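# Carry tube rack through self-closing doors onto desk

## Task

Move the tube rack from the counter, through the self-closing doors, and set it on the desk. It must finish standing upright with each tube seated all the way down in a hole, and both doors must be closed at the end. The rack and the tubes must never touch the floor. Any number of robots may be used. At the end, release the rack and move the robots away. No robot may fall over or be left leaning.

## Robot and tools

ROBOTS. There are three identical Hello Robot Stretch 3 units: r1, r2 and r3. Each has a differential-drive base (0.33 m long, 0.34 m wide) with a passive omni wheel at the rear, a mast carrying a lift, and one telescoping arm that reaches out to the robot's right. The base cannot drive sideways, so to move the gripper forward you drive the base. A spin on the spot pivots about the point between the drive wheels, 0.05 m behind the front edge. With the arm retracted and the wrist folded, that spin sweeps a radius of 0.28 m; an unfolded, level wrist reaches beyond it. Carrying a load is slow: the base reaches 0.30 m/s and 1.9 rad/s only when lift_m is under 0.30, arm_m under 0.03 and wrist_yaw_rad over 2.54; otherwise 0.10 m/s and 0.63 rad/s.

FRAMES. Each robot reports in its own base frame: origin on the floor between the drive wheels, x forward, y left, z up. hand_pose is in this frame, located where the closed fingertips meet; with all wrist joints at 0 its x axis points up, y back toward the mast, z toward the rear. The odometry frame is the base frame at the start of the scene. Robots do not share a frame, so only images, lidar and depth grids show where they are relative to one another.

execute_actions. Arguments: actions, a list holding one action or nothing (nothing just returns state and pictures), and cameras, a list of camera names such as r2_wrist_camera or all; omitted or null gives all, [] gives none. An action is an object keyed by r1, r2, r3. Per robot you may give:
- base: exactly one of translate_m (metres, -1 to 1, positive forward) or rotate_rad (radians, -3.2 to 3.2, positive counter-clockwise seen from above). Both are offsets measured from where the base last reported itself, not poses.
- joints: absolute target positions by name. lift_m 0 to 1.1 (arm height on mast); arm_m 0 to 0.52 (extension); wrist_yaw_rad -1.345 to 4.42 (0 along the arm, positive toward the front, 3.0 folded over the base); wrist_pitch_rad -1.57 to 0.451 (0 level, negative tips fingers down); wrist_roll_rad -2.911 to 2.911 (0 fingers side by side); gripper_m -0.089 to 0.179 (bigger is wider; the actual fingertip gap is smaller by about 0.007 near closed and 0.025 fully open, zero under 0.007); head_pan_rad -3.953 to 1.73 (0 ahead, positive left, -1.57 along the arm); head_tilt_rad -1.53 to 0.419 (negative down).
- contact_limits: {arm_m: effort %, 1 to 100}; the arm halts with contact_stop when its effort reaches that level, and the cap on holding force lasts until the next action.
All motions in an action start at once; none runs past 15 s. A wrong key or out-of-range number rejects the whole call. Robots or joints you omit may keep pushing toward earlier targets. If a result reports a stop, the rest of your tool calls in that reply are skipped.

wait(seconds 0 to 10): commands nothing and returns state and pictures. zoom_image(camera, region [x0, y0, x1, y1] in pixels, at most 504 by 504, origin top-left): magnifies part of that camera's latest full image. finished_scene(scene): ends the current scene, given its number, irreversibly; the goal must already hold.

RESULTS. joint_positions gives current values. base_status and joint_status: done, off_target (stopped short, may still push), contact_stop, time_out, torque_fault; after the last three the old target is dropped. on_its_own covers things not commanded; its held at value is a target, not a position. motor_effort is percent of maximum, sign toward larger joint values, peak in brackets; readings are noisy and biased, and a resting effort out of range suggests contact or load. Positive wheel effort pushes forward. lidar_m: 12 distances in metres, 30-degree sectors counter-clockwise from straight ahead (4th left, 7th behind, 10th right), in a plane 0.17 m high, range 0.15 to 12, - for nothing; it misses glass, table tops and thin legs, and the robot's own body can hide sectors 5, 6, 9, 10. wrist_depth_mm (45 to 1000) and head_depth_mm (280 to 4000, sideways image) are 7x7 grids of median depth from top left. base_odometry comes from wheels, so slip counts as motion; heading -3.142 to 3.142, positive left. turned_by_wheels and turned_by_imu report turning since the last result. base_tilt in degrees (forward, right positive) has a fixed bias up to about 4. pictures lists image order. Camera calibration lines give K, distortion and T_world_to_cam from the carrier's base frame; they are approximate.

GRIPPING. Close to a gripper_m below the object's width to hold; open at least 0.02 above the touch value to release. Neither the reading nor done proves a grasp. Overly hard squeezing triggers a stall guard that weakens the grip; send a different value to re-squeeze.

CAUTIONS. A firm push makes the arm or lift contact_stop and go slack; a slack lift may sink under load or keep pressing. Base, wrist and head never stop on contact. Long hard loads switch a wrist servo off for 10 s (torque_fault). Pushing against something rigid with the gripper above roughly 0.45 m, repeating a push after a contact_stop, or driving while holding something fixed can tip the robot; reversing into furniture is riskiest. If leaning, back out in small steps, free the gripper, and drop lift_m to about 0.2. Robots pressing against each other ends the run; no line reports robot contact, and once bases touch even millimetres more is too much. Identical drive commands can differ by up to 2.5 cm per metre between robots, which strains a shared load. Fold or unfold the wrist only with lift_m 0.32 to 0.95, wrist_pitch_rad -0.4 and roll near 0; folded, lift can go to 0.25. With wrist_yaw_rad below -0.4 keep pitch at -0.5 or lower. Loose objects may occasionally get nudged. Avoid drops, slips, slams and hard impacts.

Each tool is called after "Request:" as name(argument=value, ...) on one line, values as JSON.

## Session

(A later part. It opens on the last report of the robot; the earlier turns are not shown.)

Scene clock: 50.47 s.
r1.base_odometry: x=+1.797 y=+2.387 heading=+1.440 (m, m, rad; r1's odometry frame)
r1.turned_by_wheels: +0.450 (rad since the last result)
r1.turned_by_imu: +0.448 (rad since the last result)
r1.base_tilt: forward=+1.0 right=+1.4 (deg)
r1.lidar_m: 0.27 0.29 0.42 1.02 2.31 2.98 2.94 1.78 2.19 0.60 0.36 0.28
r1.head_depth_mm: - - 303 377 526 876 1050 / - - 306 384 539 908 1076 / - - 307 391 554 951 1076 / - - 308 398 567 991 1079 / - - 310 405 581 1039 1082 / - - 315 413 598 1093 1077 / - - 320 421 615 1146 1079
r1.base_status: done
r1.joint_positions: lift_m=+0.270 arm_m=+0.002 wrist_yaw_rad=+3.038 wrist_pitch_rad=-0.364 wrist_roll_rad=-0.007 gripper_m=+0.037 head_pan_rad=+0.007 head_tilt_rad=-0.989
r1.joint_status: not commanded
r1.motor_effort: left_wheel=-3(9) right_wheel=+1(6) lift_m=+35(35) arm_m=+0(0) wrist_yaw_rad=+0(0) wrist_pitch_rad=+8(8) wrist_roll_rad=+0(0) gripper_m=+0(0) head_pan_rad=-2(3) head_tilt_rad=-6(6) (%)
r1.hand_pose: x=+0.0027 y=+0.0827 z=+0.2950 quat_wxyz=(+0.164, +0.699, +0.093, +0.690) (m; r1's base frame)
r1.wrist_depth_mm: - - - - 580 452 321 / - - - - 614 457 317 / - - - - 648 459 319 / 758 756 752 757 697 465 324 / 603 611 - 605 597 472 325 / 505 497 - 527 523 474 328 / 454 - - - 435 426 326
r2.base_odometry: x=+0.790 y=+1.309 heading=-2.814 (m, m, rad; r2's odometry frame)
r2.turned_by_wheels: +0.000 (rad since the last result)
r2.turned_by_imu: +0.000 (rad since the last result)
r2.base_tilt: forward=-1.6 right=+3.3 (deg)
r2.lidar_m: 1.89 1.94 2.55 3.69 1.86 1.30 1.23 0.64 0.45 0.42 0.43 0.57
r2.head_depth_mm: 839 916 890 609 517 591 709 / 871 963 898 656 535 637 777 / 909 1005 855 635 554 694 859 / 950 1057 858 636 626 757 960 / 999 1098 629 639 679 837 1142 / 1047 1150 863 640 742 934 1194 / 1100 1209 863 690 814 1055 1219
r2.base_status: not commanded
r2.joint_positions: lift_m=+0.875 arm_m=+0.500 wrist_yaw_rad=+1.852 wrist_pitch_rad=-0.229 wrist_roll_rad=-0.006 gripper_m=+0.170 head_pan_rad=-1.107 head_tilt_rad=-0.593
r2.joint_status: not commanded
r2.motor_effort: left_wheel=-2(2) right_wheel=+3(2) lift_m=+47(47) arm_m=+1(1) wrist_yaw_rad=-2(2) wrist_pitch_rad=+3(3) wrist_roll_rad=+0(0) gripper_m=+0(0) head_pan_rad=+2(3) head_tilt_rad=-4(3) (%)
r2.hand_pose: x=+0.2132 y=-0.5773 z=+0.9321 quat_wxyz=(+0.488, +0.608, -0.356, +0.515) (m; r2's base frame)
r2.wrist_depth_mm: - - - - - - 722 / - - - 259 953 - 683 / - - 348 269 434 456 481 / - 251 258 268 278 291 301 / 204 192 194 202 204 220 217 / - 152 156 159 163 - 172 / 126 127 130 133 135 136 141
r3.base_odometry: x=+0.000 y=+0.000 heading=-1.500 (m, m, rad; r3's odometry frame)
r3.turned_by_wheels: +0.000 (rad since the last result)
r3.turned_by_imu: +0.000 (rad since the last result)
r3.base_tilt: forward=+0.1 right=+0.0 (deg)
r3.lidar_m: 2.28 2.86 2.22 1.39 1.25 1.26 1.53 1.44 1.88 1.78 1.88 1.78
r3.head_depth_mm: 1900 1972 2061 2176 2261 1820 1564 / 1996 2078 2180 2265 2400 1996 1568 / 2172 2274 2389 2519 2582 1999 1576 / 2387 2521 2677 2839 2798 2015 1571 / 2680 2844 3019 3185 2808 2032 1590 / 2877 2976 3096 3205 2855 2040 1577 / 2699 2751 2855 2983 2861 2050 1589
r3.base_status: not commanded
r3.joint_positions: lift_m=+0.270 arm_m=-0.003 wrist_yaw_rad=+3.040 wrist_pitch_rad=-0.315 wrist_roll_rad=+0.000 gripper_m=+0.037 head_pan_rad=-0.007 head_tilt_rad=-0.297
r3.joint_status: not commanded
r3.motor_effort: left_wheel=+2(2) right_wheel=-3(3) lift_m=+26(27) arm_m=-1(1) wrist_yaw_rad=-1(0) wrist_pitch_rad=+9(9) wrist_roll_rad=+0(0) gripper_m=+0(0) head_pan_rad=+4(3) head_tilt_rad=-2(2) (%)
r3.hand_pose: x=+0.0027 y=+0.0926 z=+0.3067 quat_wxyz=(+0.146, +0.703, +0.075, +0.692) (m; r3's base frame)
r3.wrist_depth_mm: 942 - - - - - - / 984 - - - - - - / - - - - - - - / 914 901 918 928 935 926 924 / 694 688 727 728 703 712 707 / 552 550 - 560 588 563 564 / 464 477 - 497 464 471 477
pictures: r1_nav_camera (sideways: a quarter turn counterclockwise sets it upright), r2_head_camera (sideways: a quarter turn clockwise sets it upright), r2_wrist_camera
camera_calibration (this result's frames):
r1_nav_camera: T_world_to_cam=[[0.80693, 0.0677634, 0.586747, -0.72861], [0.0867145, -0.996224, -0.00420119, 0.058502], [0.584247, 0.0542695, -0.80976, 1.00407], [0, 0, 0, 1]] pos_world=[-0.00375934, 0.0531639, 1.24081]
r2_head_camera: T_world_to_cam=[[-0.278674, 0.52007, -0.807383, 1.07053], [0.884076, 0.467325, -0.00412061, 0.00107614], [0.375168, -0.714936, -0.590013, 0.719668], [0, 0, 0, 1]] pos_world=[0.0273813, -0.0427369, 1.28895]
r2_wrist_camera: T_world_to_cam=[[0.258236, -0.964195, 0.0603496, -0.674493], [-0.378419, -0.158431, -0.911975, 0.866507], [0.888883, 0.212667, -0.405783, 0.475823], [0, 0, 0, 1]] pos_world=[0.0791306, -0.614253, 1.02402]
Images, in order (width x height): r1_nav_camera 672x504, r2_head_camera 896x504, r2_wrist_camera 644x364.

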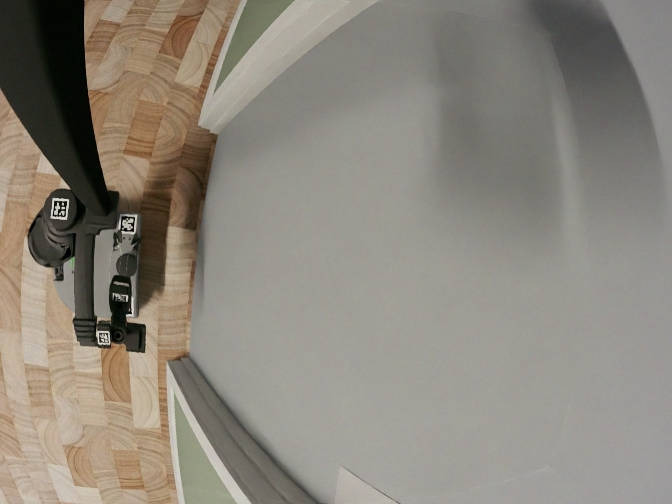

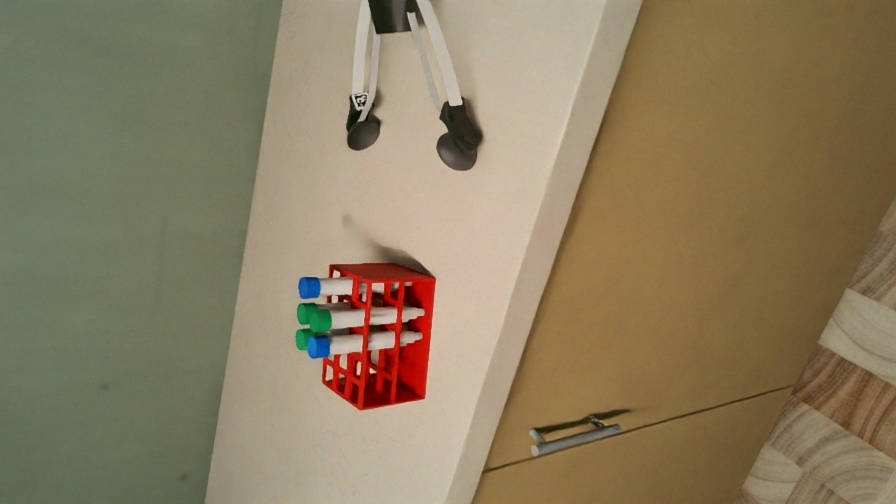

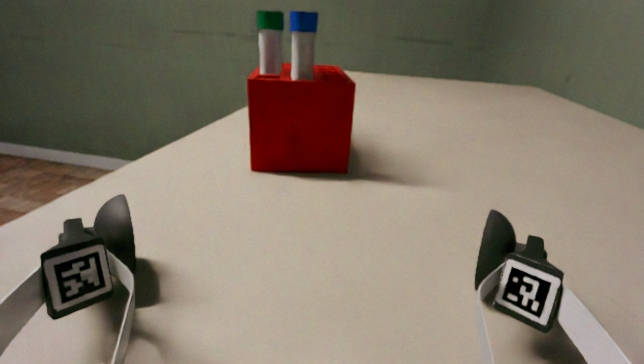

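Request:
execute_actions(actions=[{"r1":{"base":{"translate_m":0.19}},"r2":{"base":{"translate_m":0.135},"joints":{"arm_m":0.46}}}], cameras=[])

Request:
execute_actions(actions=[{"r1":{"base":{"translate_m":0.3}}}], cameras=["r1_nav_camera","r2_head_camera","r2_wrist_camera"])

Scene clock: 53.57 s.
r1.base_odometry: x=+1.821 y=+2.576 heading=+1.440 (m, m, rad; r1's odometry frame)
r1.turned_by_wheels: +0.000 (rad since the last result)
r1.turned_by_imu: -0.002 (rad since the last result)
r1.base_tilt: forward=+1.0 right=+1.3 (deg)
r1.lidar_m: - - 0.15 0.45 2.29 3.19 2.10 1.96 2.26 0.27 0.15 -
r1.head_depth_mm: - - - - - - 612 / - - - - - - 508 / - - - - - - 578 / - - - - - - 576 / - - - - - - 686 / - - - - - - 1030 / - - - - - - 1031
r1.base_status: done
r1.joint_positions: lift_m=+0.270 arm_m=+0.002 wrist_yaw_rad=+3.037 wrist_pitch_rad=-0.364 wrist_roll_rad=-0.007 gripper_m=+0.037 head_pan_rad=+0.007 head_tilt_rad=-0.989
r1.joint_status: not commanded
r1.motor_effort: left_wheel=-3(10) right_wheel=+1(7) lift_m=+35(35) arm_m=+0(0) wrist_yaw_rad=+1(0) wrist_pitch_rad=+8(8) wrist_roll_rad=+0(0) gripper_m=+0(0) head_pan_rad=-2(3) head_tilt_rad=-6(6) (%)
r1.hand_pose: x=+0.0027 y=+0.0827 z=+0.2950 quat_wxyz=(+0.164, +0.699, +0.093, +0.690) (m; r1's base frame)
r1.wrist_depth_mm: - - - 537 269 151 106 / - - - 581 271 152 106 / - - - 619 276 153 107 / 751 741 748 693 280 155 108 / 597 601 - 606 256 157 108 / 507 506 - 523 233 158 109 / 445 - - - 333 159 109
r2.base_odometry: x=+0.662 y=+1.265 heading=-2.814 (m, m, rad; r2's odometry frame)
r2.turned_by_wheels: +0.000 (rad since the last result)
r2.turned_by_imu: +0.000 (rad since the last result)
r2.base_tilt: forward=-1.6 right=+3.3 (deg)
r2.lidar_m: 1.77 1.81 2.38 3.70 2.06 1.44 1.37 0.63 0.44 0.42 0.43 0.56
r2.head_depth_mm: 831 913 849 597 503 580 694 / 866 955 873 633 525 624 759 / 902 1000 857 591 553 679 843 / 945 1049 857 606 613 742 939 / 991 1089 859 638 658 820 1076 / 1040 1150 862 640 726 912 1187 / 1094 1193 865 664 797 1032 1219
r2.base_status: done
r2.joint_positions: lift_m=+0.875 arm_m=+0.460 wrist_yaw_rad=+1.850 wrist_pitch_rad=-0.229 wrist_roll_rad=-0.006 gripper_m=+0.170 head_pan_rad=-1.107 head_tilt_rad=-0.593
r2.joint_status: all done
r2.motor_effort: left_wheel=-2(3) right_wheel=+2(10) lift_m=+48(47) arm_m=-4(3) wrist_yaw_rad=-1(2) wrist_pitch_rad=+3(3) wrist_roll_rad=+0(0) gripper_m=+0(0) head_pan_rad=+3(3) head_tilt_rad=-4(3) (%)
r2.hand_pose: x=+0.2133 y=-0.5380 z=+0.9320 quat_wxyz=(+0.489, +0.608, -0.356, +0.514) (m; r2's base frame)
r2.wrist_depth_mm: - - 133 - - - 763 / - - 144 195 - - 753 / - - 127 126 429 455 495 / - - 128 131 261 289 302 / - 192 138 141 205 223 217 / - 153 148 150 163 - 171 / 126 127 130 132 135 137 140
r3.base_odometry: x=+0.000 y=+0.000 heading=-1.500 (m, m, rad; r3's odometry frame)
r3.turned_by_wheels: +0.000 (rad since the last result)
r3.turned_by_imu: +0.001 (rad since the last result)
r3.base_tilt: forward=+0.2 right=+0.0 (deg)
r3.lidar_m: 2.27 2.86 2.22 1.39 1.25 1.26 1.53 1.44 1.89 1.78 1.88 1.89
r3.head_depth_mm: 1890 1988 2077 2179 2246 1925 1557 / 1998 2081 2167 2270 2387 2007 1570 / 2195 2273 2413 2512 2582 2015 1573 / 2407 2524 2669 2817 2810 2021 1573 / 2677 2822 2999 3183 2831 2027 1580 / 2895 2973 3046 3244 2822 2030 1577 / 2668 2791 2879 2964 2859 2042 1592
r3.base_status: not commanded
r3.joint_positions: lift_m=+0.270 arm_m=-0.003 wrist_yaw_rad=+3.040 wrist_pitch_rad=-0.315 wrist_roll_rad=+0.000 gripper_m=+0.037 head_pan_rad=-0.007 head_tilt_rad=-0.297
r3.joint_status: not commanded
r3.motor_effort: left_wheel=+2(2) right_wheel=-3(3) lift_m=+27(27) arm_m=-1(1) wrist_yaw_rad=+0(0) wrist_pitch_rad=+10(9) wrist_roll_rad=+0(0) gripper_m=+0(0) head_pan_rad=+3(3) head_tilt_rad=-3(2) (%)
r3.hand_pose: x=+0.0027 y=+0.0926 z=+0.3067 quat_wxyz=(+0.146, +0.703, +0.075, +0.692) (m; r3's base frame)
r3.wrist_depth_mm: 937 - - - - - - / 985 - - - - - - / - - - - - - - / 908 903 937 913 926 921 947 / 700 687 730 718 705 705 707 / 548 557 - 559 578 567 560 / 465 485 - 497 468 469 468
pictures: none
No camera images: the call's "cameras" was empty. Leave "cameras" out to get every camera's image.

Scene clock: 55.93 s.
r1.base_odometry: x=+1.860 y=+2.873 heading=+1.441 (m, m, rad; r1's odometry frame)
r1.turned_by_wheels: +0.001 (rad since the last result)
r1.turned_by_imu: -0.097 (rad since the last result)
r1.base_tilt: forward=+0.9 right=+1.3 (deg)
r1.lidar_m: - - 0.15 0.19 2.23 2.99 3.15 1.99 2.28 0.24 0.15 -
r1.head_depth_mm: - - - - - - 998 / - - - - - - - / - - - - - - - / - - - - - - - / - - - - - - - / - - - - - - 1036 / - - - - - - 1039
r1.base_status: translate_m off_target (by the wheels' count: +0.2998 of +0.3000)
r1.joint_positions: lift_m=+0.270 arm_m=+0.002 wrist_yaw_rad=+3.037 wrist_pitch_rad=-0.364 wrist_roll_rad=-0.006 gripper_m=+0.037 head_pan_rad=-0.003 head_tilt_rad=-1.020
r1.joint_status: not commanded
r1.on_its_own: left_wheel is at rest, and its effort (+27) is outside its rest range (-18 to +18)
r1.motor_effort: left_wheel=+27(55) right_wheel=+4(37) lift_m=+40(41) arm_m=+0(0) wrist_yaw_rad=+0(21) wrist_pitch_rad=+8(9) wrist_roll_rad=+0(0) gripper_m=+0(0) head_pan_rad=+2(18) head_tilt_rad=+13(16) (%)
r1.hand_pose: x=+0.0027 y=+0.0827 z=+0.2949 quat_wxyz=(+0.164, +0.699, +0.092, +0.690) (m; r1's base frame)
r1.wrist_depth_mm: - - - 358 146 93 68 / - - - 389 151 94 68 / - - 865 418 156 96 69 / 735 746 720 456 161 98 70 / 607 605 - 558 152 100 71 / 511 509 - 506 142 102 72 / 448 - - - 197 103 73
r2.base_odometry: x=+0.662 y=+1.265 heading=-2.814 (m, m, rad; r2's odometry frame)
r2.turned_by_wheels: +0.000 (rad since the last result)
r2.turned_by_imu: +0.000 (rad since the last result)
r2.base_tilt: forward=-1.6 right=+3.3 (deg)
r2.lidar_m: 1.76 1.81 2.37 3.70 2.06 1.44 1.37 0.63 0.44 0.42 0.42 0.56
r2.head_depth_mm: 829 910 850 598 502 579 693 / 865 953 870 633 524 625 759 / 900 1000 853 590 553 679 839 / 944 1051 859 604 613 743 939 / 992 1089 863 638 658 819 1079 / 1040 1148 866 639 723 915 1187 / 1095 1194 867 666 799 1033 1213
r2.base_status: not commanded
r2.joint_positions: lift_m=+0.875 arm_m=+0.460 wrist_yaw_rad=+1.850 wrist_pitch_rad=-0.229 wrist_roll_rad=-0.006 gripper_m=+0.170 head_pan_rad=-1.107 head_tilt_rad=-0.593
r2.joint_status: not commanded
r2.motor_effort: left_wheel=-3(2) right_wheel=+2(2) lift_m=+47(47) arm_m=-4(4) wrist_yaw_rad=-1(1) wrist_pitch_rad=+3(3) wrist_roll_rad=+0(0) gripper_m=+0(0) head_pan_rad=+3(3) head_tilt_rad=-4(3) (%)
r2.hand_pose: x=+0.2133 y=-0.5380 z=+0.9320 quat_wxyz=(+0.489, +0.608, -0.356, +0.514) (m; r2's base frame)
r2.wrist_depth_mm: - - 134 - - - 757 / - - 144 195 - - 763 / - - 126 125 426 459 499 / - - 127 130 261 291 301 / - 191 137 141 204 220 218 / - 153 147 150 162 - 171 / 126 128 130 132 135 136 140
r3.base_odometry: x=+0.000 y=+0.000 heading=-1.500 (m, m, rad; r3's odometry frame)
r3.turned_by_wheels: +0.000 (rad since the last result)
r3.turned_by_imu: +0.001 (rad since the last result)
r3.base_tilt: forward=+0.1 right=+0.0 (deg)
r3.lidar_m: 2.27 2.86 2.22 1.39 1.26 1.26 1.53 1.44 1.88 1.78 1.88 1.89
r3.head_depth_mm: 1887 1974 2071 2158 2259 1941 1565 / 1996 2092 2177 2263 2388 1992 1566 / 2175 2277 2405 2528 2571 1998 1571 / 2402 2510 2687 2829 2799 2014 1581 / 2686 2844 2958 3243 2853 2014 1580 / 2837 2978 3091 3252 2780 2020 1585 / 2679 2767 2904 2994 2839 2036 1580
r3.base_status: not commanded
r3.joint_positions: lift_m=+0.270 arm_m=-0.003 wrist_yaw_rad=+3.040 wrist_pitch_rad=-0.315 wrist_roll_rad=+0.000 gripper_m=+0.037 head_pan_rad=-0.007 head_tilt_rad=-0.297
r3.joint_status: not commanded
r3.motor_effort: left_wheel=+1(2) right_wheel=-3(3) lift_m=+27(27) arm_m=-1(1) wrist_yaw_rad=+0(0) wrist_pitch_rad=+10(10) wrist_roll_rad=+0(0) gripper_m=+0(0) head_pan_rad=+4(5) head_tilt_rad=-2(2) (%)
r3.hand_pose: x=+0.0027 y=+0.0926 z=+0.3067 quat_wxyz=(+0.146, +0.703, +0.075, +0.692) (m; r3's base frame)
r3.wrist_depth_mm: 923 - - - - - - / 974 - - - - - - / 999 - - - - - - / 919 910 906 925 918 925 944 / 687 680 723 729 699 699 704 / 557 554 - 559 587 559 557 / 464 481 - 499 470 466 470
pictures: r1_nav_camera (sideways: a quarter turn counterclockwise sets it upright), r2_head_camera (sideways: a quarter turn clockwise sets it upright), r2_wrist_camera
camera_calibration (this result's frames):
r1_nav_camera: T_world_to_cam=[[0.825479, 0.0602747, 0.561205, -0.695447], [0.0773562, -0.996981, -0.00670552, 0.0618192], [0.559107, 0.048948, -0.827649, 1.02748], [0, 0, 0, 1]] pos_world=[-0.00517538, 0.0532575, 1.2411]
r2_head_camera: T_world_to_cam=[[-0.278674, 0.52007, -0.807383, 1.07053], [0.884076, 0.467325, -0.00412061, 0.00107614], [0.375168, -0.714936, -0.590013, 0.719668], [0, 0, 0, 1]] pos_world=[0.0273813, -0.0427369, 1.28895]
r2_wrist_camera: T_world_to_cam=[[0.256926, -0.964545, 0.0603518, -0.63655], [-0.378783, -0.157955, -0.911907, 0.872993], [0.889108, 0.211432, -0.405936, 0.466813], [0, 0, 0, 1]] pos_world=[0.079174, -0.574787, 1.024]
Images, in order (width x height): r1_nav_camera 672x504, r2_head_camera 896x504, r2_wrist_camera 644x364.

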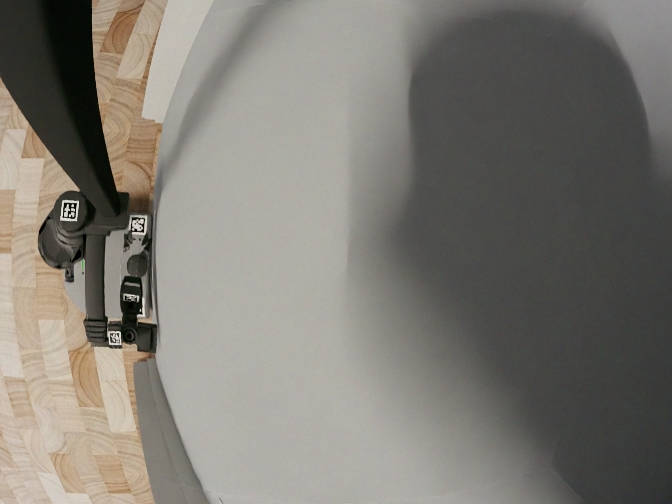

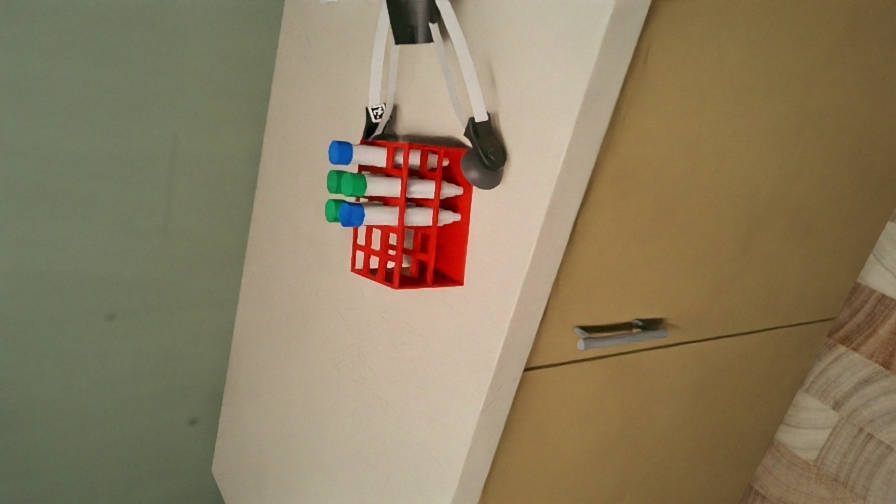

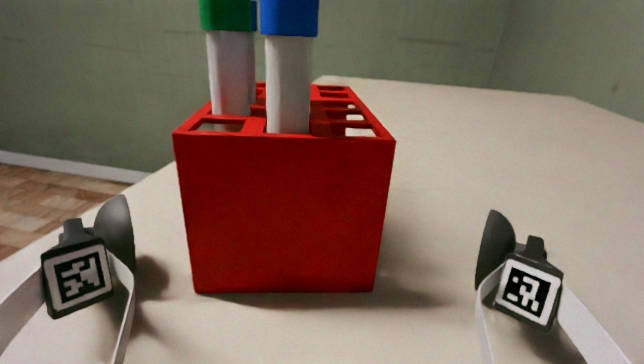

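Request:
execute_actions(actions=[{"r1":{"base":{"translate_m":-0.3}},"r2":{"base":{"translate_m":0.04},"joints":{"arm_m":0.435,"lift_m":0.89}}}], cameras=[])

Request:
execute_actions(actions=[{"r1":{"base":{"rotate_rad":1.57},"joints":{"head_pan_rad":-1.57}},"r2":{"joints":{"gripper_m":0.03}}}], cameras=[])

Request:
execute_actions(actions=[{"r1":{"base":{"translate_m":-0.1},"joints":{"arm_m":0.1,"lift_m":0.22}},"r2":{"joints":{"lift_m":0.93}}}], cameras=["r2_head_camera","r2_wrist_camera"])

Request:
execute_actions(actions=[{"r1":{"joints":{"arm_m":0.5},"contact_limits":{"arm_m":80}}}], cameras=["r1_nav_camera"])

Scene clock: 60.10 s.
r1.base_odometry: x=+1.821 y=+2.576 heading=+1.441 (m, m, rad; r1's odometry frame)
r1.turned_by_wheels: +0.000 (rad since the last result)
r1.turned_by_imu: +0.000 (rad since the last result)
r1.base_tilt: forward=+1.0 right=+1.3 (deg)
r1.lidar_m: 0.35 0.36 0.49 0.96 2.23 2.97 2.86 1.72 2.71 1.17 0.46 0.37
r1.head_depth_mm: 294 338 418 546 791 1133 1062 / 293 337 416 545 788 1153 1088 / 293 337 416 542 780 1153 1088 / 292 336 415 542 779 1156 1089 / 291 335 414 540 774 1157 1088 / 291 334 412 537 771 1161 1075 / 290 334 411 536 767 1162 1074
r1.base_status: done
r1.joint_positions: lift_m=+0.270 arm_m=+0.002 wrist_yaw_rad=+3.037 wrist_pitch_rad=-0.364 wrist_roll_rad=-0.006 gripper_m=+0.037 head_pan_rad=-0.002 head_tilt_rad=-1.000
r1.joint_status: not commanded
r1.motor_effort: left_wheel=-1(13) right_wheel=+0(7) lift_m=+40(40) arm_m=+0(0) wrist_yaw_rad=+0(1) wrist_pitch_rad=+8(8) wrist_roll_rad=+0(0) gripper_m=+0(0) head_pan_rad=+1(1) head_tilt_rad=+0(12) (%)
r1.hand_pose: x=+0.0028 y=+0.0827 z=+0.2949 quat_wxyz=(+0.164, +0.699, +0.092, +0.690) (m; r1's base frame)
r1.wrist_depth_mm: - - - - 594 498 369 / - - - - 620 510 375 / - - - - 670 520 378 / 746 749 754 758 702 537 386 / 600 602 - 599 603 546 389 / 509 502 - 522 529 492 395 / 449 - - - 435 433 405
r2.base_odometry: x=+0.624 y=+1.252 heading=-2.814 (m, m, rad; r2's odometry frame)
r2.turned_by_wheels: +0.000 (rad since the last result)
r2.turned_by_imu: +0.000 (rad since the last result)
r2.base_tilt: forward=-1.6 right=+3.2 (deg)
r2.lidar_m: 1.72 1.77 2.33 3.70 2.11 1.48 1.41 0.63 0.44 0.41 0.42 0.55
r2.head_depth_mm: 831 909 849 588 503 575 687 / 859 951 853 587 521 622 755 / 900 999 855 569 552 674 835 / 942 1047 858 613 609 737 933 / 988 1088 861 638 647 812 1058 / 1035 1146 864 640 720 905 1168 / 1091 1197 865 665 793 1025 1219
r2.base_status: done
r2.joint_positions: lift_m=+0.890 arm_m=+0.435 wrist_yaw_rad=+1.850 wrist_pitch_rad=-0.235 wrist_roll_rad=-0.006 gripper_m=+0.170 head_pan_rad=-1.107 head_tilt_rad=-0.593
r2.joint_status: all done
r2.motor_effort: left_wheel=-1(2) right_wheel=+1(8) lift_m=+48(51) arm_m=-4(5) wrist_yaw_rad=+0(1) wrist_pitch_rad=+5(5) wrist_roll_rad=+0(0) gripper_m=+0(0) head_pan_rad=+3(3) head_tilt_rad=-3(4) (%)
r2.hand_pose: x=+0.2128 y=-0.5132 z=+0.9455 quat_wxyz=(+0.490, +0.609, -0.355, +0.513) (m; r2's base frame)
r2.wrist_depth_mm: - - - - - - 809 / - - 98 73 - - 785 / - - 107 81 475 508 536 / - - 110 88 290 320 335 / - 199 87 89 98 247 244 / - 164 91 93 95 - 192 / 141 143 100 102 106 152 157
r3.base_odometry: x=+0.000 y=+0.000 heading=-1.500 (m, m, rad; r3's odometry frame)
r3.turned_by_wheels: +0.000 (rad since the last result)
r3.turned_by_imu: +0.001 (rad since the last result)
r3.base_tilt: forward=+0.1 right=+0.0 (deg)
r3.lidar_m: 2.27 2.87 2.22 1.39 1.25 1.26 1.53 1.43 1.89 1.78 1.88 1.73
r3.head_depth_mm: 1887 1984 2076 2165 1790 1765 1564 / 1997 2084 2171 2284 2383 2025 1564 / 2189 2285 2417 2537 2552 2013 1580 / 2395 2535 2649 2849 2796 2016 1575 / 2681 2850 2989 3214 2801 2040 1579 / 2826 2981 3099 3260 2834 2022 1582 / 2708 2797 2888 2956 2868 2033 1579
r3.base_status: not commanded
r3.joint_positions: lift_m=+0.270 arm_m=-0.003 wrist_yaw_rad=+3.040 wrist_pitch_rad=-0.315 wrist_roll_rad=+0.000 gripper_m=+0.037 head_pan_rad=-0.007 head_tilt_rad=-0.297
r3.joint_status: not commanded
r3.motor_effort: left_wheel=+1(2) right_wheel=-3(3) lift_m=+27(27) arm_m=-1(2) wrist_yaw_rad=+0(0) wrist_pitch_rad=+10(10) wrist_roll_rad=+1(0) gripper_m=+0(1) head_pan_rad=+4(4) head_tilt_rad=-2(2) (%)
r3.hand_pose: x=+0.0027 y=+0.0926 z=+0.3067 quat_wxyz=(+0.146, +0.703, +0.075, +0.692) (m; r3's base frame)
r3.wrist_depth_mm: 945 - - - - - - / 993 - - - - - - / - - - - - - - / 899 910 910 921 941 930 936 / 690 696 738 734 695 699 695 / 541 561 - 558 588 559 567 / 463 479 - 503 469 470 472
pictures: none
No camera images: the call's "cameras" was empty. Leave "cameras" out to get every camera's image.

Scene clock: 62.40 s.
r1.base_odometry: x=+1.821 y=+2.576 heading=+3.011 (m, m, rad; r1's odometry frame)
r1.turned_by_wheels: +1.570 (rad since the last result)
r1.turned_by_imu: +1.562 (rad since the last result)
r1.base_tilt: forward=+1.0 right=+1.4 (deg)
r1.lidar_m: 0.93 2.22 2.95 2.86 2.94 2.71 1.26 0.46 0.37 0.35 0.36 0.48
r1.head_depth_mm: 296 345 428 559 809 1130 1067 / 296 345 427 559 806 1174 - / 295 344 425 554 801 1175 - / 295 343 424 553 794 1168 - / 294 343 422 550 791 1153 1071 / 293 341 420 548 787 1159 1076 / 293 340 420 546 782 1160 1078
r1.base_status: done
r1.joint_positions: lift_m=+0.270 arm_m=+0.002 wrist_yaw_rad=+3.037 wrist_pitch_rad=-0.364 wrist_roll_rad=-0.006 gripper_m=+0.037 head_pan_rad=-1.563 head_tilt_rad=-1.000
r1.joint_status: all done
r1.motor_effort: left_wheel=-2(9) right_wheel=+1(9) lift_m=+40(40) arm_m=+0(0) wrist_yaw_rad=+0(0) wrist_pitch_rad=+8(8) wrist_roll_rad=+0(0) gripper_m=+1(0) head_pan_rad=-3(42) head_tilt_rad=+0(0) (%)
r1.hand_pose: x=+0.0028 y=+0.0827 z=+0.2949 quat_wxyz=(+0.164, +0.699, +0.092, +0.690) (m; r1's base frame)
r1.wrist_depth_mm: - - - - - - - / - - - - - - - / - - - - - - - / 742 758 757 761 739 754 761 / 605 600 - 604 610 599 603 / 505 507 - 516 528 505 509 / 449 - - - 433 440 438
r2.base_odometry: x=+0.624 y=+1.252 heading=-2.814 (m, m, rad; r2's odometry frame)
r2.turned_by_wheels: +0.000 (rad since the last result)
r2.turned_by_imu: +0.000 (rad since the last result)
r2.base_tilt: forward=-1.6 right=+3.3 (deg)
r2.lidar_m: 1.72 1.76 2.33 3.70 2.12 1.49 1.41 0.63 0.44 0.41 0.42 0.56
r2.head_depth_mm: 828 909 848 608 502 575 689 / 865 951 851 581 520 621 754 / 899 999 855 571 553 674 836 / 943 1048 857 614 608 737 933 / 988 1091 860 638 647 813 1056 / 1037 1146 863 640 720 908 1170 / 1093 1203 866 666 790 1021 1216
r2.base_status: not commanded
r2.joint_positions: lift_m=+0.890 arm_m=+0.435 wrist_yaw_rad=+1.850 wrist_pitch_rad=-0.235 wrist_roll_rad=-0.006 gripper_m=+0.033 head_pan_rad=-1.107 head_tilt_rad=-0.593
r2.joint_status: all done
r2.motor_effort: left_wheel=-2(2) right_wheel=+1(1) lift_m=+48(48) arm_m=-4(5) wrist_yaw_rad=-1(1) wrist_pitch_rad=+5(5) wrist_roll_rad=+0(0) gripper_m=-49(100) head_pan_rad=+2(3) head_tilt_rad=-3(4) (%)
r2.hand_pose: x=+0.2128 y=-0.5132 z=+0.9455 quat_wxyz=(+0.490, +0.609, -0.355, +0.513) (m; r2's base frame)
r2.wrist_depth_mm: - - - - - - 823 / - - 98 75 - - 805 / - - 108 83 473 502 538 / - - 110 90 295 319 335 / - 90 88 90 92 243 242 / - 93 92 94 96 - 191 / 141 142 101 104 107 152 158
r3.base_odometry: x=+0.000 y=+0.000 heading=-1.500 (m, m, rad; r3's odometry frame)
r3.turned_by_wheels: +0.000 (rad since the last result)
r3.turned_by_imu: +0.001 (rad since the last result)
r3.base_tilt: forward=+0.1 right=+0.0 (deg)
r3.lidar_m: 2.27 2.86 2.22 1.39 1.25 1.26 1.53 1.44 1.88 1.77 1.88 1.59
r3.head_depth_mm: 1895 1977 2091 2150 2282 2003 1566 / 2008 2081 2180 2277 2396 1993 1566 / 2186 2255 2398 2520 2552 2015 1573 / 2407 2526 2674 2841 2801 2020 1578 / 2659 2811 2984 3224 2809 2029 1579 / 2840 2983 3141 3202 2846 2039 1586 / 2683 2783 2852 2971 2816 2036 1591
r3.base_status: not commanded
r3.joint_positions: lift_m=+0.270 arm_m=-0.003 wrist_yaw_rad=+3.040 wrist_pitch_rad=-0.315 wrist_roll_rad=+0.000 gripper_m=+0.037 head_pan_rad=-0.007 head_tilt_rad=-0.297
r3.joint_status: not commanded
r3.motor_effort: left_wheel=+2(2) right_wheel=-3(3) lift_m=+28(27) arm_m=-1(2) wrist_yaw_rad=+0(0) wrist_pitch_rad=+9(10) wrist_roll_rad=+0(0) gripper_m=+1(0) head_pan_rad=+4(3) head_tilt_rad=-2(2) (%)
r3.hand_pose: x=+0.0027 y=+0.0926 z=+0.3067 quat_wxyz=(+0.146, +0.703, +0.075, +0.692) (m; r3's base frame)
r3.wrist_depth_mm: 939 - - - - - - / 993 - - - - - - / - - - - - - - / 911 898 921 910 924 934 935 / 680 682 734 741 703 697 693 / 557 555 - 556 590 551 571 / 454 481 - 498 464 471 470
pictures: none
No camera images: the call's "cameras" was empty. Leave "cameras" out to get every camera's image.

Scene clock: 64.37 s.
r1.base_odometry: x=+1.920 y=+2.563 heading=+3.011 (m, m, rad; r1's odometry frame)
r1.turned_by_wheels: +0.000 (rad since the last result)
r1.turned_by_imu: +0.000 (rad since the last result)
r1.base_tilt: forward=+0.9 right=+1.3 (deg)
r1.lidar_m: 0.94 2.31 2.98 2.85 2.94 2.61 1.28 0.39 0.37 0.36 0.37 0.49
r1.head_depth_mm: 297 350 432 568 744 1104 1068 / 299 349 432 565 814 1147 - / 299 348 430 562 810 1155 - / 298 348 429 560 805 1150 - / 298 347 428 559 801 1160 1076 / 297 345 426 555 794 1157 1074 / 296 345 425 552 790 1160 1074
r1.base_status: done
r1.joint_positions: lift_m=+0.220 arm_m=+0.100 wrist_yaw_rad=+3.037 wrist_pitch_rad=-0.364 wrist_roll_rad=-0.006 gripper_m=+0.037 head_pan_rad=-1.563 head_tilt_rad=-1.000
r1.joint_status: all done
r1.motor_effort: left_wheel=-3(11) right_wheel=+2(5) lift_m=+35(35) arm_m=+5(7) wrist_yaw_rad=+0(1) wrist_pitch_rad=+8(8) wrist_roll_rad=+0(0) gripper_m=+0(0) head_pan_rad=-3(3) head_tilt_rad=+0(0) (%)
r1.hand_pose: x=+0.0028 y=-0.0150 z=+0.2451 quat_wxyz=(+0.164, +0.699, +0.092, +0.690) (m; r1's base frame)
r1.wrist_depth_mm: - - - - - - - / - - - - - - - / 871 876 891 871 871 875 865 / 663 665 656 697 660 660 667 / 561 - - - 527 532 530 / - - - - 459 447 446 / - - - - 385 384 383
r2.base_odometry: x=+0.624 y=+1.252 heading=-2.814 (m, m, rad; r2's odometry frame)
r2.turned_by_wheels: +0.000 (rad since the last result)
r2.turned_by_imu: +0.000 (rad since the last result)
r2.base_tilt: forward=-1.6 right=+3.3 (deg)
r2.lidar_m: 1.72 1.77 2.32 3.70 2.12 1.49 1.41 0.63 0.44 0.41 0.42 0.55
r2.head_depth_mm: 828 909 890 610 503 577 688 / 863 949 850 589 521 621 755 / 901 997 854 577 552 674 833 / 942 1047 858 603 609 739 935 / 987 1086 861 637 647 813 1057 / 1037 1145 862 639 719 907 1168 / 1092 1198 865 666 793 1026 1217
r2.base_status: not commanded
r2.joint_positions: lift_m=+0.930 arm_m=+0.435 wrist_yaw_rad=+1.850 wrist_pitch_rad=-0.244 wrist_roll_rad=-0.006 gripper_m=+0.046 head_pan_rad=-1.107 head_tilt_rad=-0.593
r2.joint_status: all done
r2.on_its_own: gripper_m is held at +0.043, not at your +0.030, by its stall guard, which is still easing
r2.motor_effort: left_wheel=-2(2) right_wheel=+1(1) lift_m=+49(53) arm_m=-4(4) wrist_yaw_rad=-1(1) wrist_pitch_rad=+8(8) wrist_roll_rad=+0(0) gripper_m=-43(47) head_pan_rad=+2(3) head_tilt_rad=-3(4) (%)
r2.hand_pose: x=+0.2121 y=-0.5134 z=+0.9833 quat_wxyz=(+0.493, +0.611, -0.352, +0.511) (m; r2's base frame)
r2.wrist_depth_mm: - - - - - - 814 / - - - 817 - - 781 / - - 153 102 603 641 660 / - - 131 105 396 416 432 / - - 95 98 100 313 310 / - 205 97 99 101 - 247 / - 185 99 101 104 199 204
r3.base_odometry: x=+0.000 y=+0.000 heading=-1.500 (m, m, rad; r3's odometry frame)
r3.turned_by_wheels: +0.000 (rad since the last result)
r3.turned_by_imu: +0.001 (rad since the last result)
r3.base_tilt: forward=+0.1 right=+0.0 (deg)
r3.lidar_m: 2.26 2.86 2.22 1.40 1.25 1.26 1.53 1.44 1.89 1.78 1.88 1.54
r3.head_depth_mm: 1889 1960 2071 2145 2274 1996 1566 / 1985 2098 2182 2273 2371 2001 1565 / 2180 2281 2374 2510 2560 2034 1572 / 2403 2531 2681 2830 2810 2017 1566 / 2682 2819 2977 3225 2828 2019 1586 / 2883 2975 3089 3213 2841 2037 1577 / 2693 2802 2855 2945 2888 2025 1590
r3.base_status: not commanded
r3.joint_positions: lift_m=+0.270 arm_m=-0.003 wrist_yaw_rad=+3.040 wrist_pitch_rad=-0.315 wrist_roll_rad=+0.000 gripper_m=+0.037 head_pan_rad=-0.007 head_tilt_rad=-0.297
r3.joint_status: not commanded
r3.motor_effort: left_wheel=+1(2) right_wheel=-3(3) lift_m=+27(27) arm_m=-2(2) wrist_yaw_rad=-1(0) wrist_pitch_rad=+9(9) wrist_roll_rad=+0(0) gripper_m=+0(0) head_pan_rad=+4(3) head_tilt_rad=-2(2) (%)
r3.hand_pose: x=+0.0027 y=+0.0926 z=+0.3067 quat_wxyz=(+0.146, +0.703, +0.075, +0.692) (m; r3's base frame)
r3.wrist_depth_mm: 953 - - - - - - / - - - - - - - / - - - - - - - / 917 894 938 912 941 932 933 / 682 684 726 730 710 690 715 / 553 552 - 559 578 555 579 / 460 480 - 497 470 473 468
pictures: r2_head_camera (sideways: a quarter turn clockwise sets it upright), r2_wrist_camera
camera_calibration (this result's frames):
r2_head_camera: T_world_to_cam=[[-0.278674, 0.52007, -0.807383, 1.07053], [0.884076, 0.467326, -0.00412061, 0.00107614], [0.375168, -0.714936, -0.590013, 0.719669], [0, 0, 0, 1]] pos_world=[0.0273813, -0.0427369, 1.28895]
r2_wrist_camera: T_world_to_cam=[[0.257799, -0.964295, 0.0606247, -0.615875], [-0.39197, -0.161729, -0.905651, 0.917896], [0.883119, 0.209713, -0.419669, 0.497381], [0, 0, 0, 1]] pos_world=[0.0793134, -0.549742, 1.07737]
Images, in order (width x height): r2_head_camera 896x504, r2_wrist_camera 644x364.

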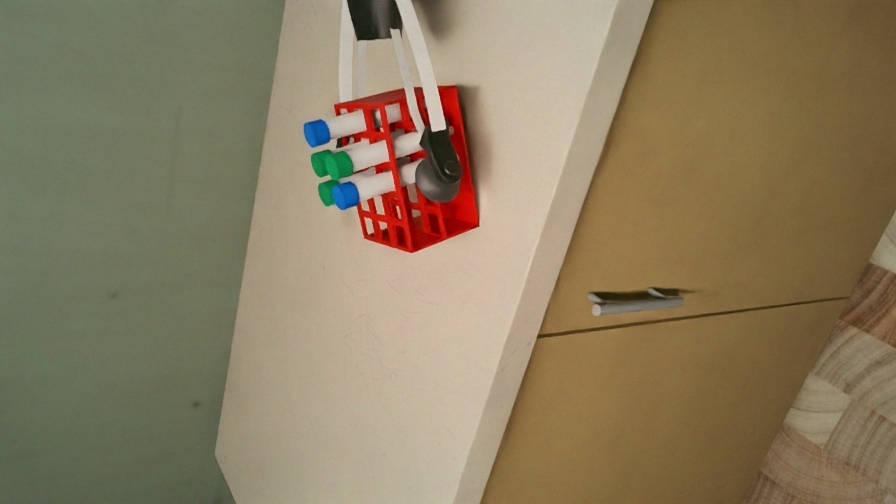

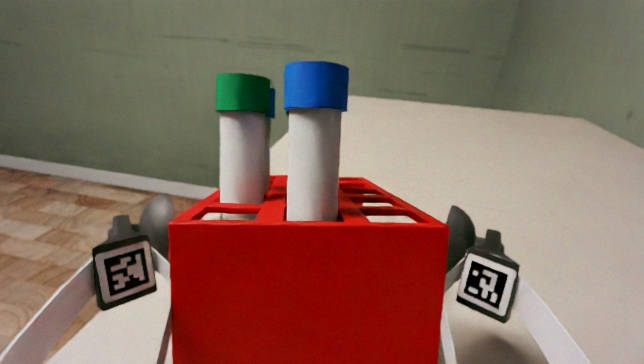

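Scene clock: 68.70 s.
r1.base_odometry: x=+1.920 y=+2.563 heading=+3.010 (m, m, rad; r1's odometry frame)
r1.turned_by_wheels: -0.001 (rad since the last result)
r1.turned_by_imu: -0.014 (rad since the last result)
r1.base_tilt: forward=+0.9 right=+1.2 (deg)
r1.lidar_m: 0.91 2.31 3.00 2.86 2.93 2.62 1.35 0.40 0.38 0.64 0.61 0.63
r1.head_depth_mm: 2221 2063 1765 1532 768 1103 1066 / 2216 2075 1761 1527 1333 1154 - / 652 789 985 1403 1328 1191 - / 613 728 897 1122 1352 1194 - / 577 679 821 1043 1303 1193 1068 / 545 635 758 941 1240 1198 1079 / 515 595 702 857 1102 1196 1080
r1.base_status: not commanded
r1.joint_positions: lift_m=+0.220 arm_m=+0.498 wrist_yaw_rad=+3.220 wrist_pitch_rad=-0.365 wrist_roll_rad=-0.006 gripper_m=+0.037 head_pan_rad=-1.564 head_tilt_rad=-0.999
r1.joint_status: all done
r1.on_its_own: wrist_yaw_rad is held at +3.178, not at its first target +3.037, by its stall guard, which is still easing; right_wheel is at rest, and its effort (+21) is outside its rest range (-18 to +18); arm_m is at rest, and its effort (+26) is outside its rest range (-14 to +14)
r1.motor_effort: left_wheel=-15(16) right_wheel=+21(24) lift_m=+41(43) arm_m=+26(53) wrist_yaw_rad=-50(100) wrist_pitch_rad=+8(9) wrist_roll_rad=+0(1) gripper_m=+0(0) head_pan_rad=-2(3) head_tilt_rad=-1(1) (%)
r1.contact_limits: arm_m 64 (drawing in: default 29, maximum 47; extending or still: default 39, maximum 64)
r1.hand_pose: x=-0.0393 y=-0.4130 z=+0.2448 quat_wxyz=(+0.101, +0.688, +0.156, +0.702) (m; r1's base frame)
r1.wrist_depth_mm: - - - - - - - / - - - - - - - / 833 871 - - 878 865 898 / 281 669 - - 653 661 664 / 281 532 536 - 533 533 537 / 267 429 - 444 457 443 448 / 276 361 383 381 381 385 382
r2.base_odometry: x=+0.624 y=+1.252 heading=-2.814 (m, m, rad; r2's odometry frame)
r2.turned_by_wheels: +0.000 (rad since the last result)
r2.turned_by_imu: +0.000 (rad since the last result)
r2.base_tilt: forward=-1.6 right=+3.2 (deg)
r2.lidar_m: 1.72 1.77 2.32 3.69 2.12 1.48 1.41 0.63 0.44 0.41 0.42 0.55
r2.head_depth_mm: 829 910 892 609 502 574 689 / 864 950 850 589 521 621 754 / 899 996 854 577 553 675 835 / 941 1048 858 603 609 738 934 / 986 1085 861 637 646 815 1058 / 1040 1148 864 639 721 907 1165 / 1091 1199 867 665 792 1024 1217
r2.base_status: not commanded
r2.joint_positions: lift_m=+0.930 arm_m=+0.435 wrist_yaw_rad=+1.850 wrist_pitch_rad=-0.244 wrist_roll_rad=-0.006 gripper_m=+0.069 head_pan_rad=-1.107 head_tilt_rad=-0.593
r2.joint_status: not commanded
r2.on_its_own: gripper_m is held at +0.067, not at your +0.030, by its stall guard, which is still easing
r2.motor_effort: left_wheel=-2(1) right_wheel=+1(2) lift_m=+49(49) arm_m=-4(4) wrist_yaw_rad=+0(1) wrist_pitch_rad=+8(8) wrist_roll_rad=+0(0) gripper_m=-32(42) head_pan_rad=+3(3) head_tilt_rad=-3(3) (%)
r2.hand_pose: x=+0.2121 y=-0.5134 z=+0.9833 quat_wxyz=(+0.493, +0.611, -0.352, +0.511) (m; r2's base frame)
r2.wrist_depth_mm: - - - - - - 819 / - - - 829 - - 782 / - - 153 102 618 639 665 / - - 132 105 395 415 429 / - - 95 98 100 314 315 / - 206 97 99 101 - 248 / - 184 99 101 103 198 205
r3.base_odometry: x=+0.000 y=+0.000 heading=-1.500 (m, m, rad; r3's odometry frame)
r3.turned_by_wheels: +0.000 (rad since the last result)
r3.turned_by_imu: +0.001 (rad since the last result)
r3.base_tilt: forward=+0.1 right=+0.0 (deg)
r3.lidar_m: 2.27 2.87 2.22 1.40 1.25 1.26 1.52 1.44 1.89 1.78 1.88 1.55
r3.head_depth_mm: 1910 2007 2110 2238 2317 1997 1563 / 2004 2093 2184 2289 2391 1995 1564 / 2174 2273 2380 2525 2563 2008 1561 / 2438 2540 2634 2804 2790 2017 1577 / 2677 2839 3027 3202 2816 2034 1573 / 2872 2953 3133 3229 2816 2054 1589 / 2671 2763 2881 2971 2841 2045 1575
r3.base_status: not commanded
r3.joint_positions: lift_m=+0.270 arm_m=-0.003 wrist_yaw_rad=+3.040 wrist_pitch_rad=-0.315 wrist_roll_rad=+0.000 gripper_m=+0.037 head_pan_rad=-0.007 head_tilt_rad=-0.297
r3.joint_status: not commanded
r3.motor_effort: left_wheel=+2(2) right_wheel=-3(3) lift_m=+27(27) arm_m=-1(2) wrist_yaw_rad=+0(0) wrist_pitch_rad=+9(10) wrist_roll_rad=+0(0) gripper_m=+0(0) head_pan_rad=+5(4) head_tilt_rad=-2(2) (%)
r3.hand_pose: x=+0.0027 y=+0.0926 z=+0.3067 quat_wxyz=(+0.146, +0.703, +0.075, +0.692) (m; r3's base frame)
r3.wrist_depth_mm: 949 - - - - - - / 978 - - - - - - / - - - - - - - / 888 894 891 935 921 935 960 / 685 687 728 731 695 704 717 / 554 552 - 555 592 558 561 / 460 481 - 495 465 472 478
pictures: r1_nav_camera (sideways: a quarter turn counterclockwise sets it upright)
camera_calibration (this result's frames):
r1_nav_camera: T_world_to_cam=[[0.0682057, -0.812996, 0.578261, -0.713048], [-0.996182, -0.0871587, -0.00503992, 0.0661996], [0.0544979, -0.57571, -0.815836, 1.0152], [0, 0, 0, 1]] pos_world=[0.0592545, 0.0105247, 1.2409]
Images, in order (width x height): r1_nav_camera 672x504.

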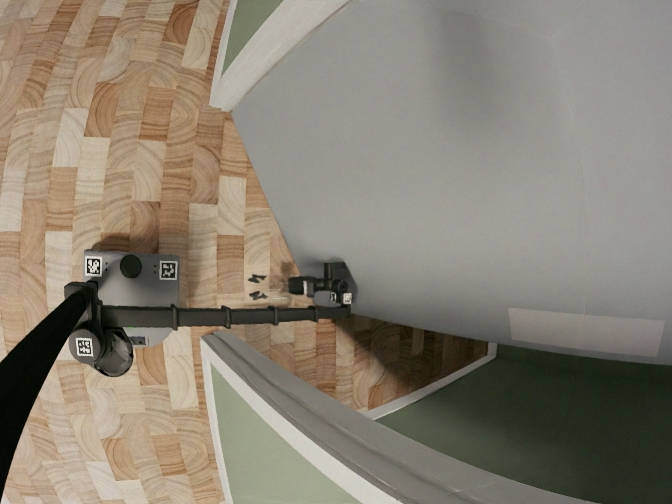

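Request:
execute_actions(actions=[{"r1":{"base":{"rotate_rad":-1.25},"joints":{"arm_m":0.0,"wrist_yaw_rad":3.04,"head_pan_rad":0}},"r2":{"joints":{"lift_m":0.89}}}], cameras=[])

Request:
execute_actions(actions=[{"r1":{"base":{"translate_m":0.6}},"r2":{"joints":{"gripper_m":0.15}}}], cameras=["r1_nav_camera","r2_head_camera","r2_wrist_camera"])

Scene clock: 73.30 s.
r1.base_odometry: x=+1.920 y=+2.562 heading=+1.763 (m, m, rad; r1's odometry frame)
r1.turned_by_wheels: -1.247 (rad since the last result)
r1.turned_by_imu: -0.493 (rad since the last result)
r1.base_tilt: forward=+1.0 right=+1.3 (deg)
r1.lidar_m: 0.51 0.87 2.25 3.01 2.92 1.75 2.68 0.99 0.42 0.49 0.43 0.43
r1.head_depth_mm: 395 450 523 623 765 1001 1066 / 432 499 589 717 918 1152 1073 / 477 560 674 847 1141 1187 1086 / 527 623 763 998 1296 1192 1088 / 525 618 785 1129 1331 1191 1091 / 590 808 1246 1508 1350 1197 1080 / 846 1344 1769 1543 1344 1198 1078
r1.base_status: rotate_rad off_target (by the wheels' count: -1.2472 of -1.2500)
r1.joint_positions: lift_m=+0.220 arm_m=+0.359 wrist_yaw_rad=+3.058 wrist_pitch_rad=-0.364 wrist_roll_rad=-0.007 gripper_m=+0.037 head_pan_rad=-0.006 head_tilt_rad=-0.998
r1.joint_status: arm_m contact_stop (moved -0.139 of -0.498); the others done
joint sent to its limit — the command would take r1.arm_m past its lower limit, so that joint was sent only as far as its limit.
r1.on_its_own: arm_m is slack since a contact_stop, until your next command for it (your +0.000 is given up); left_wheel is at rest, and its effort (+35) is outside its rest range (-18 to +18); right_wheel is at rest, and its effort (-55) is outside its rest range (-18 to +18); wrist_yaw_rad is at rest, and its effort (-21) is outside its rest range (-12 to +12)
r1.motor_effort: left_wheel=+35(65) right_wheel=-55(81) lift_m=+42(43) arm_m=+0(34) wrist_yaw_rad=-21(53) wrist_pitch_rad=+8(9) wrist_roll_rad=+0(1) gripper_m=+0(0) head_pan_rad=+3(43) head_tilt_rad=-2(1) (%)
r1.hand_pose: x=-0.0019 y=-0.2742 z=+0.2449 quat_wxyz=(+0.157, +0.698, +0.099, +0.692) (m; r1's base frame)
r1.wrist_depth_mm: - - - - - - - / - - - - - - - / 891 938 - 905 867 873 875 / 678 - - 668 667 667 636 / 534 - - - 537 532 533 / 447 - - - 462 445 445 / 389 377 367 372 383 385 384
r2.base_odometry: x=+0.624 y=+1.252 heading=-2.814 (m, m, rad; r2's odometry frame)
r2.turned_by_wheels: +0.000 (rad since the last result)
r2.turned_by_imu: +0.000 (rad since the last result)
r2.base_tilt: forward=-1.6 right=+3.2 (deg)
r2.lidar_m: 1.72 1.77 2.32 3.71 2.12 1.49 1.40 0.63 0.44 0.41 0.42 0.56
r2.head_depth_mm: 829 909 847 608 502 576 688 / 861 952 852 584 522 621 755 / 900 999 855 568 553 674 835 / 940 1050 857 591 610 739 933 / 987 1088 860 637 646 813 1057 / 1036 1148 865 640 720 906 1166 / 1093 1197 866 667 792 1022 1216
r2.base_status: not commanded
r2.joint_positions: lift_m=+0.890 arm_m=+0.435 wrist_yaw_rad=+1.850 wrist_pitch_rad=-0.233 wrist_roll_rad=-0.007 gripper_m=+0.088 head_pan_rad=-1.107 head_tilt_rad=-0.593
r2.joint_status: all done
r2.on_its_own: gripper_m is held at +0.087, not at your +0.030, by its stall guard, which is not easing now
r2.motor_effort: left_wheel=-2(2) right_wheel=+3(4) lift_m=+36(42) arm_m=-4(4) wrist_yaw_rad=+0(1) wrist_pitch_rad=+4(8) wrist_roll_rad=+0(0) gripper_m=-21(28) head_pan_rad=+2(3) head_tilt_rad=-4(3) (%)
r2.hand_pose: x=+0.2130 y=-0.5132 z=+0.9463 quat_wxyz=(+0.490, +0.609, -0.355, +0.513) (m; r2's base frame)
r2.wrist_depth_mm: - - - - - - 812 / - - 102 79 - - 788 / - - 114 87 489 521 552 / - - 114 95 298 324 337 / - - 91 95 99 246 246 / - 160 96 100 106 199 193 / 138 144 104 111 118 154 159
r3.base_odometry: x=+0.000 y=+0.000 heading=-1.500 (m, m, rad; r3's odometry frame)
r3.turned_by_wheels: +0.000 (rad since the last result)
r3.turned_by_imu: +0.001 (rad since the last result)
r3.base_tilt: forward=+0.2 right=+0.0 (deg)
r3.lidar_m: 2.27 2.86 2.22 1.40 1.25 1.26 1.52 1.44 1.88 1.78 1.88 1.62
r3.head_depth_mm: 1912 2004 2074 2186 2286 1997 1575 / 1977 2086 2158 2294 2389 2018 1571 / 2183 2289 2381 2511 2576 2006 1564 / 2401 2525 2650 2790 2813 2011 1572 / 2649 2822 3007 3201 2813 2018 1587 / 2858 2986 3126 3217 2827 2052 1590 / 2672 2781 2886 2959 2830 2038 1586
r3.base_status: not commanded
r3.joint_positions: lift_m=+0.270 arm_m=-0.003 wrist_yaw_rad=+3.040 wrist_pitch_rad=-0.315 wrist_roll_rad=+0.000 gripper_m=+0.037 head_pan_rad=-0.007 head_tilt_rad=-0.297
r3.joint_status: not commanded
r3.motor_effort: left_wheel=+1(2) right_wheel=-3(3) lift_m=+27(27) arm_m=-1(2) wrist_yaw_rad=+0(0) wrist_pitch_rad=+9(9) wrist_roll_rad=+0(0) gripper_m=+1(0) head_pan_rad=+4(4) head_tilt_rad=-2(2) (%)
r3.hand_pose: x=+0.0027 y=+0.0926 z=+0.3067 quat_wxyz=(+0.146, +0.703, +0.075, +0.692) (m; r3's base frame)
r3.wrist_depth_mm: 930 - - - - - - / 968 - - - - - - / - - - - - - - / 928 918 924 903 929 926 935 / 679 697 723 723 697 699 706 / 554 559 - 559 581 572 570 / 467 474 - 500 466 470 473
pictures: none
No camera images: the call's "cameras" was empty. Leave "cameras" out to get every camera's image.

not run: a stop came earlier in this reply.

Request:
execute_actions(actions=[{"r1":{"base":{"rotate_rad":0.1},"joints":{"head_pan_rad":-1.0,"arm_m":0.36}},"r2":{"joints":{"gripper_m":0.15}}}], cameras=["r1_nav_camera","r2_head_camera","r2_wrist_camera"])

Scene clock: 74.93 s.
r1.base_odometry: x=+1.920 y=+2.562 heading=+1.861 (m, m, rad; r1's odometry frame)
r1.turned_by_wheels: +0.099 (rad since the last result)
r1.turned_by_imu: +0.027 (rad since the last result)
r1.base_tilt: forward=+1.0 right=+1.4 (deg)
r1.lidar_m: 0.53 0.99 2.27 2.98 2.92 1.73 2.18 0.92 0.42 0.49 0.44 0.44
r1.head_depth_mm: 390 469 587 782 1273 1166 1065 / 383 461 572 759 1103 1190 1097 / 377 451 559 733 1060 1192 1117 / 371 442 545 708 1012 1192 1088 / 365 433 531 687 972 1197 1074 / 359 425 520 666 930 1195 1075 / 353 416 508 647 892 1179 1078
r1.base_status: rotate_rad off_target (by the wheels' count: +0.0986 of +0.1000)
r1.joint_positions: lift_m=+0.220 arm_m=+0.359 wrist_yaw_rad=+3.040 wrist_pitch_rad=-0.364 wrist_roll_rad=-0.007 gripper_m=+0.037 head_pan_rad=-0.993 head_tilt_rad=-0.998
r1.joint_status: all done
r1.on_its_own: left_wheel is at rest, and its effort (-19) is outside its rest range (-18 to +18); right_wheel is at rest, and its effort (+29) is outside its rest range (-18 to +18)
r1.motor_effort: left_wheel=-19(32) right_wheel=+29(50) lift_m=+42(42) arm_m=+13(14) wrist_yaw_rad=+1(22) wrist_pitch_rad=+8(8) wrist_roll_rad=+0(0) gripper_m=+1(0) head_pan_rad=-3(45) head_tilt_rad=-1(1) (%)
r1.hand_pose: x=+0.0021 y=-0.2743 z=+0.2449 quat_wxyz=(+0.163, +0.698, +0.093, +0.691) (m; r1's base frame)
r1.wrist_depth_mm: - - - - - - - / - - - - - - - / 870 927 - 883 874 882 896 / 668 - - 661 656 668 623 / 527 - - - 524 528 536 / 446 - - - 463 445 443 / 384 - 365 371 381 386 383
r2.base_odometry: x=+0.624 y=+1.252 heading=-2.814 (m, m, rad; r2's odometry frame)
r2.turned_by_wheels: +0.000 (rad since the last result)
r2.turned_by_imu: +0.000 (rad since the last result)
r2.base_tilt: forward=-1.6 right=+3.3 (deg)
r2.lidar_m: 1.72 1.76 2.33 3.70 2.12 1.49 1.41 0.63 0.44 0.41 0.42 0.55
r2.head_depth_mm: 829 911 847 608 503 575 689 / 863 950 852 570 521 621 753 / 900 998 857 570 553 675 835 / 944 1047 858 592 609 737 934 / 987 1091 863 637 646 814 1059 / 1039 1149 862 639 720 907 1170 / 1090 1197 866 667 793 1019 1218
r2.base_status: not commanded
r2.joint_positions: lift_m=+0.890 arm_m=+0.435 wrist_yaw_rad=+1.849 wrist_pitch_rad=-0.235 wrist_roll_rad=-0.007 gripper_m=+0.150 head_pan_rad=-1.107 head_tilt_rad=-0.593
r2.joint_status: all done
r2.motor_effort: left_wheel=-2(2) right_wheel=+3(4) lift_m=+38(37) arm_m=-4(4) wrist_yaw_rad=+0(1) wrist_pitch_rad=+5(5) wrist_roll_rad=+0(0) gripper_m=+0(87) head_pan_rad=+3(3) head_tilt_rad=-3(3) (%)
r2.hand_pose: x=+0.2129 y=-0.5133 z=+0.9459 quat_wxyz=(+0.490, +0.609, -0.355, +0.513) (m; r2's base frame)
r2.wrist_depth_mm: - - - - - - 817 / - - 102 79 - - 809 / - - 112 88 472 507 540 / - - 115 95 292 323 334 / - 95 92 95 99 250 244 / - 159 96 101 107 - 191 / 142 143 105 111 121 154 159
r3.base_odometry: x=+0.000 y=+0.000 heading=-1.500 (m, m, rad; r3's odometry frame)
r3.turned_by_wheels: +0.000 (rad since the last result)
r3.turned_by_imu: +0.000 (rad since the last result)
r3.base_tilt: forward=+0.1 right=+0.0 (deg)
r3.lidar_m: 2.27 2.87 2.22 1.39 1.25 1.26 1.53 1.44 1.88 1.78 1.88 1.62
r3.head_depth_mm: 1910 1998 2084 2189 2293 2004 1561 / 2001 2094 2176 2283 2396 2014 1563 / 2191 2261 2382 2516 2584 2014 1569 / 2416 2547 2662 2828 2817 2017 1592 / 2680 2839 3035 3210 2820 2030 1573 / 2845 2975 3105 3227 2863 2025 1578 / 2672 2789 2880 2959 2827 2043 1593
r3.base_status: not commanded
r3.joint_positions: lift_m=+0.270 arm_m=-0.003 wrist_yaw_rad=+3.040 wrist_pitch_rad=-0.315 wrist_roll_rad=+0.000 gripper_m=+0.037 head_pan_rad=-0.007 head_tilt_rad=-0.297
r3.joint_status: not commanded
r3.motor_effort: left_wheel=+2(1) right_wheel=-3(3) lift_m=+28(27) arm_m=-1(2) wrist_yaw_rad=+0(0) wrist_pitch_rad=+9(10) wrist_roll_rad=+0(0) gripper_m=+1(1) head_pan_rad=+4(4) head_tilt_rad=-2(2) (%)
r3.hand_pose: x=+0.0027 y=+0.0926 z=+0.3067 quat_wxyz=(+0.146, +0.703, +0.075, +0.692) (m; r3's base frame)
r3.wrist_depth_mm: 925 - - - - - - / 986 - - - - - - / - - - - - - - / 908 919 935 928 928 939 951 / 693 680 720 737 693 696 720 / 551 557 - 561 585 569 560 / 465 477 - 505 466 469 472
pictures: r1_nav_camera (sideways: a quarter turn counterclockwise sets it upright), r2_head_camera (sideways: a quarter turn clockwise sets it upright), r2_wrist_camera
camera_calibration (this result's frames):
r1_nav_camera: T_world_to_cam=[[0.496297, -0.646515, 0.579403, -0.717147], [-0.791083, -0.61169, -0.00492748, 0.0648021], [0.3576, -0.45591, -0.815026, 1.0123], [0, 0, 0, 1]] pos_world=[0.0451833, 0.0375091, 1.24089]
r2_head_camera: T_world_to_cam=[[-0.278674, 0.52007, -0.807383, 1.07053], [0.884076, 0.467325, -0.00412061, 0.00107614], [0.375168, -0.714936, -0.590013, 0.719668], [0, 0, 0, 1]] pos_world=[0.0273813, -0.0427369, 1.28895]
r2_wrist_camera: T_world_to_cam=[[0.256638, -0.964586, 0.0609195, -0.613944], [-0.384024, -0.159609, -0.909423, 0.887262], [0.88694, 0.209998, -0.411385, 0.47246], [0, 0, 0, 1]] pos_world=[0.0792476, -0.549803, 1.03866]
Images, in order (width x height): r1_nav_camera 672x504, r2_head_camera 896x504, r2_wrist_camera 644x364.

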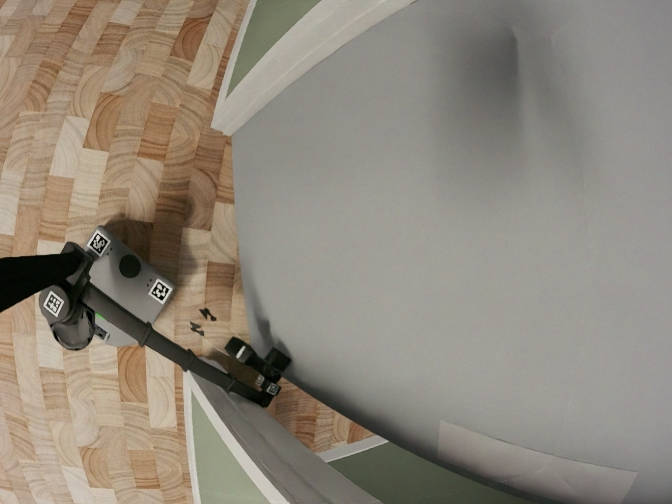

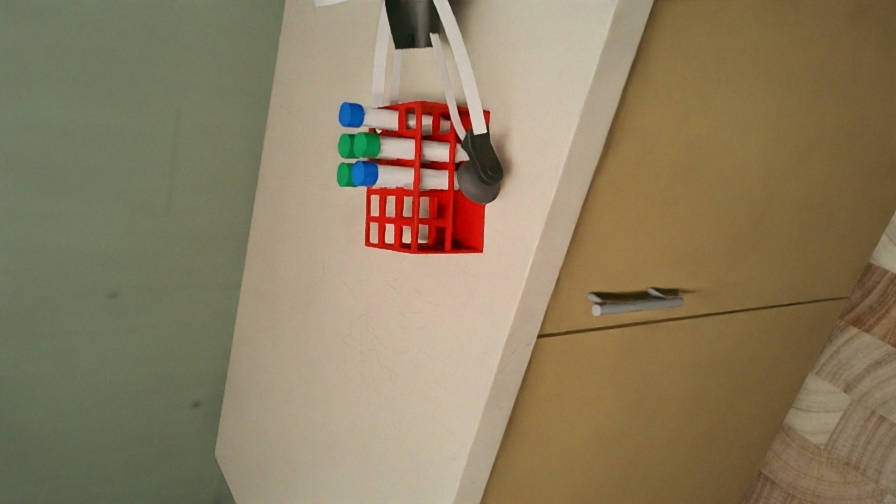

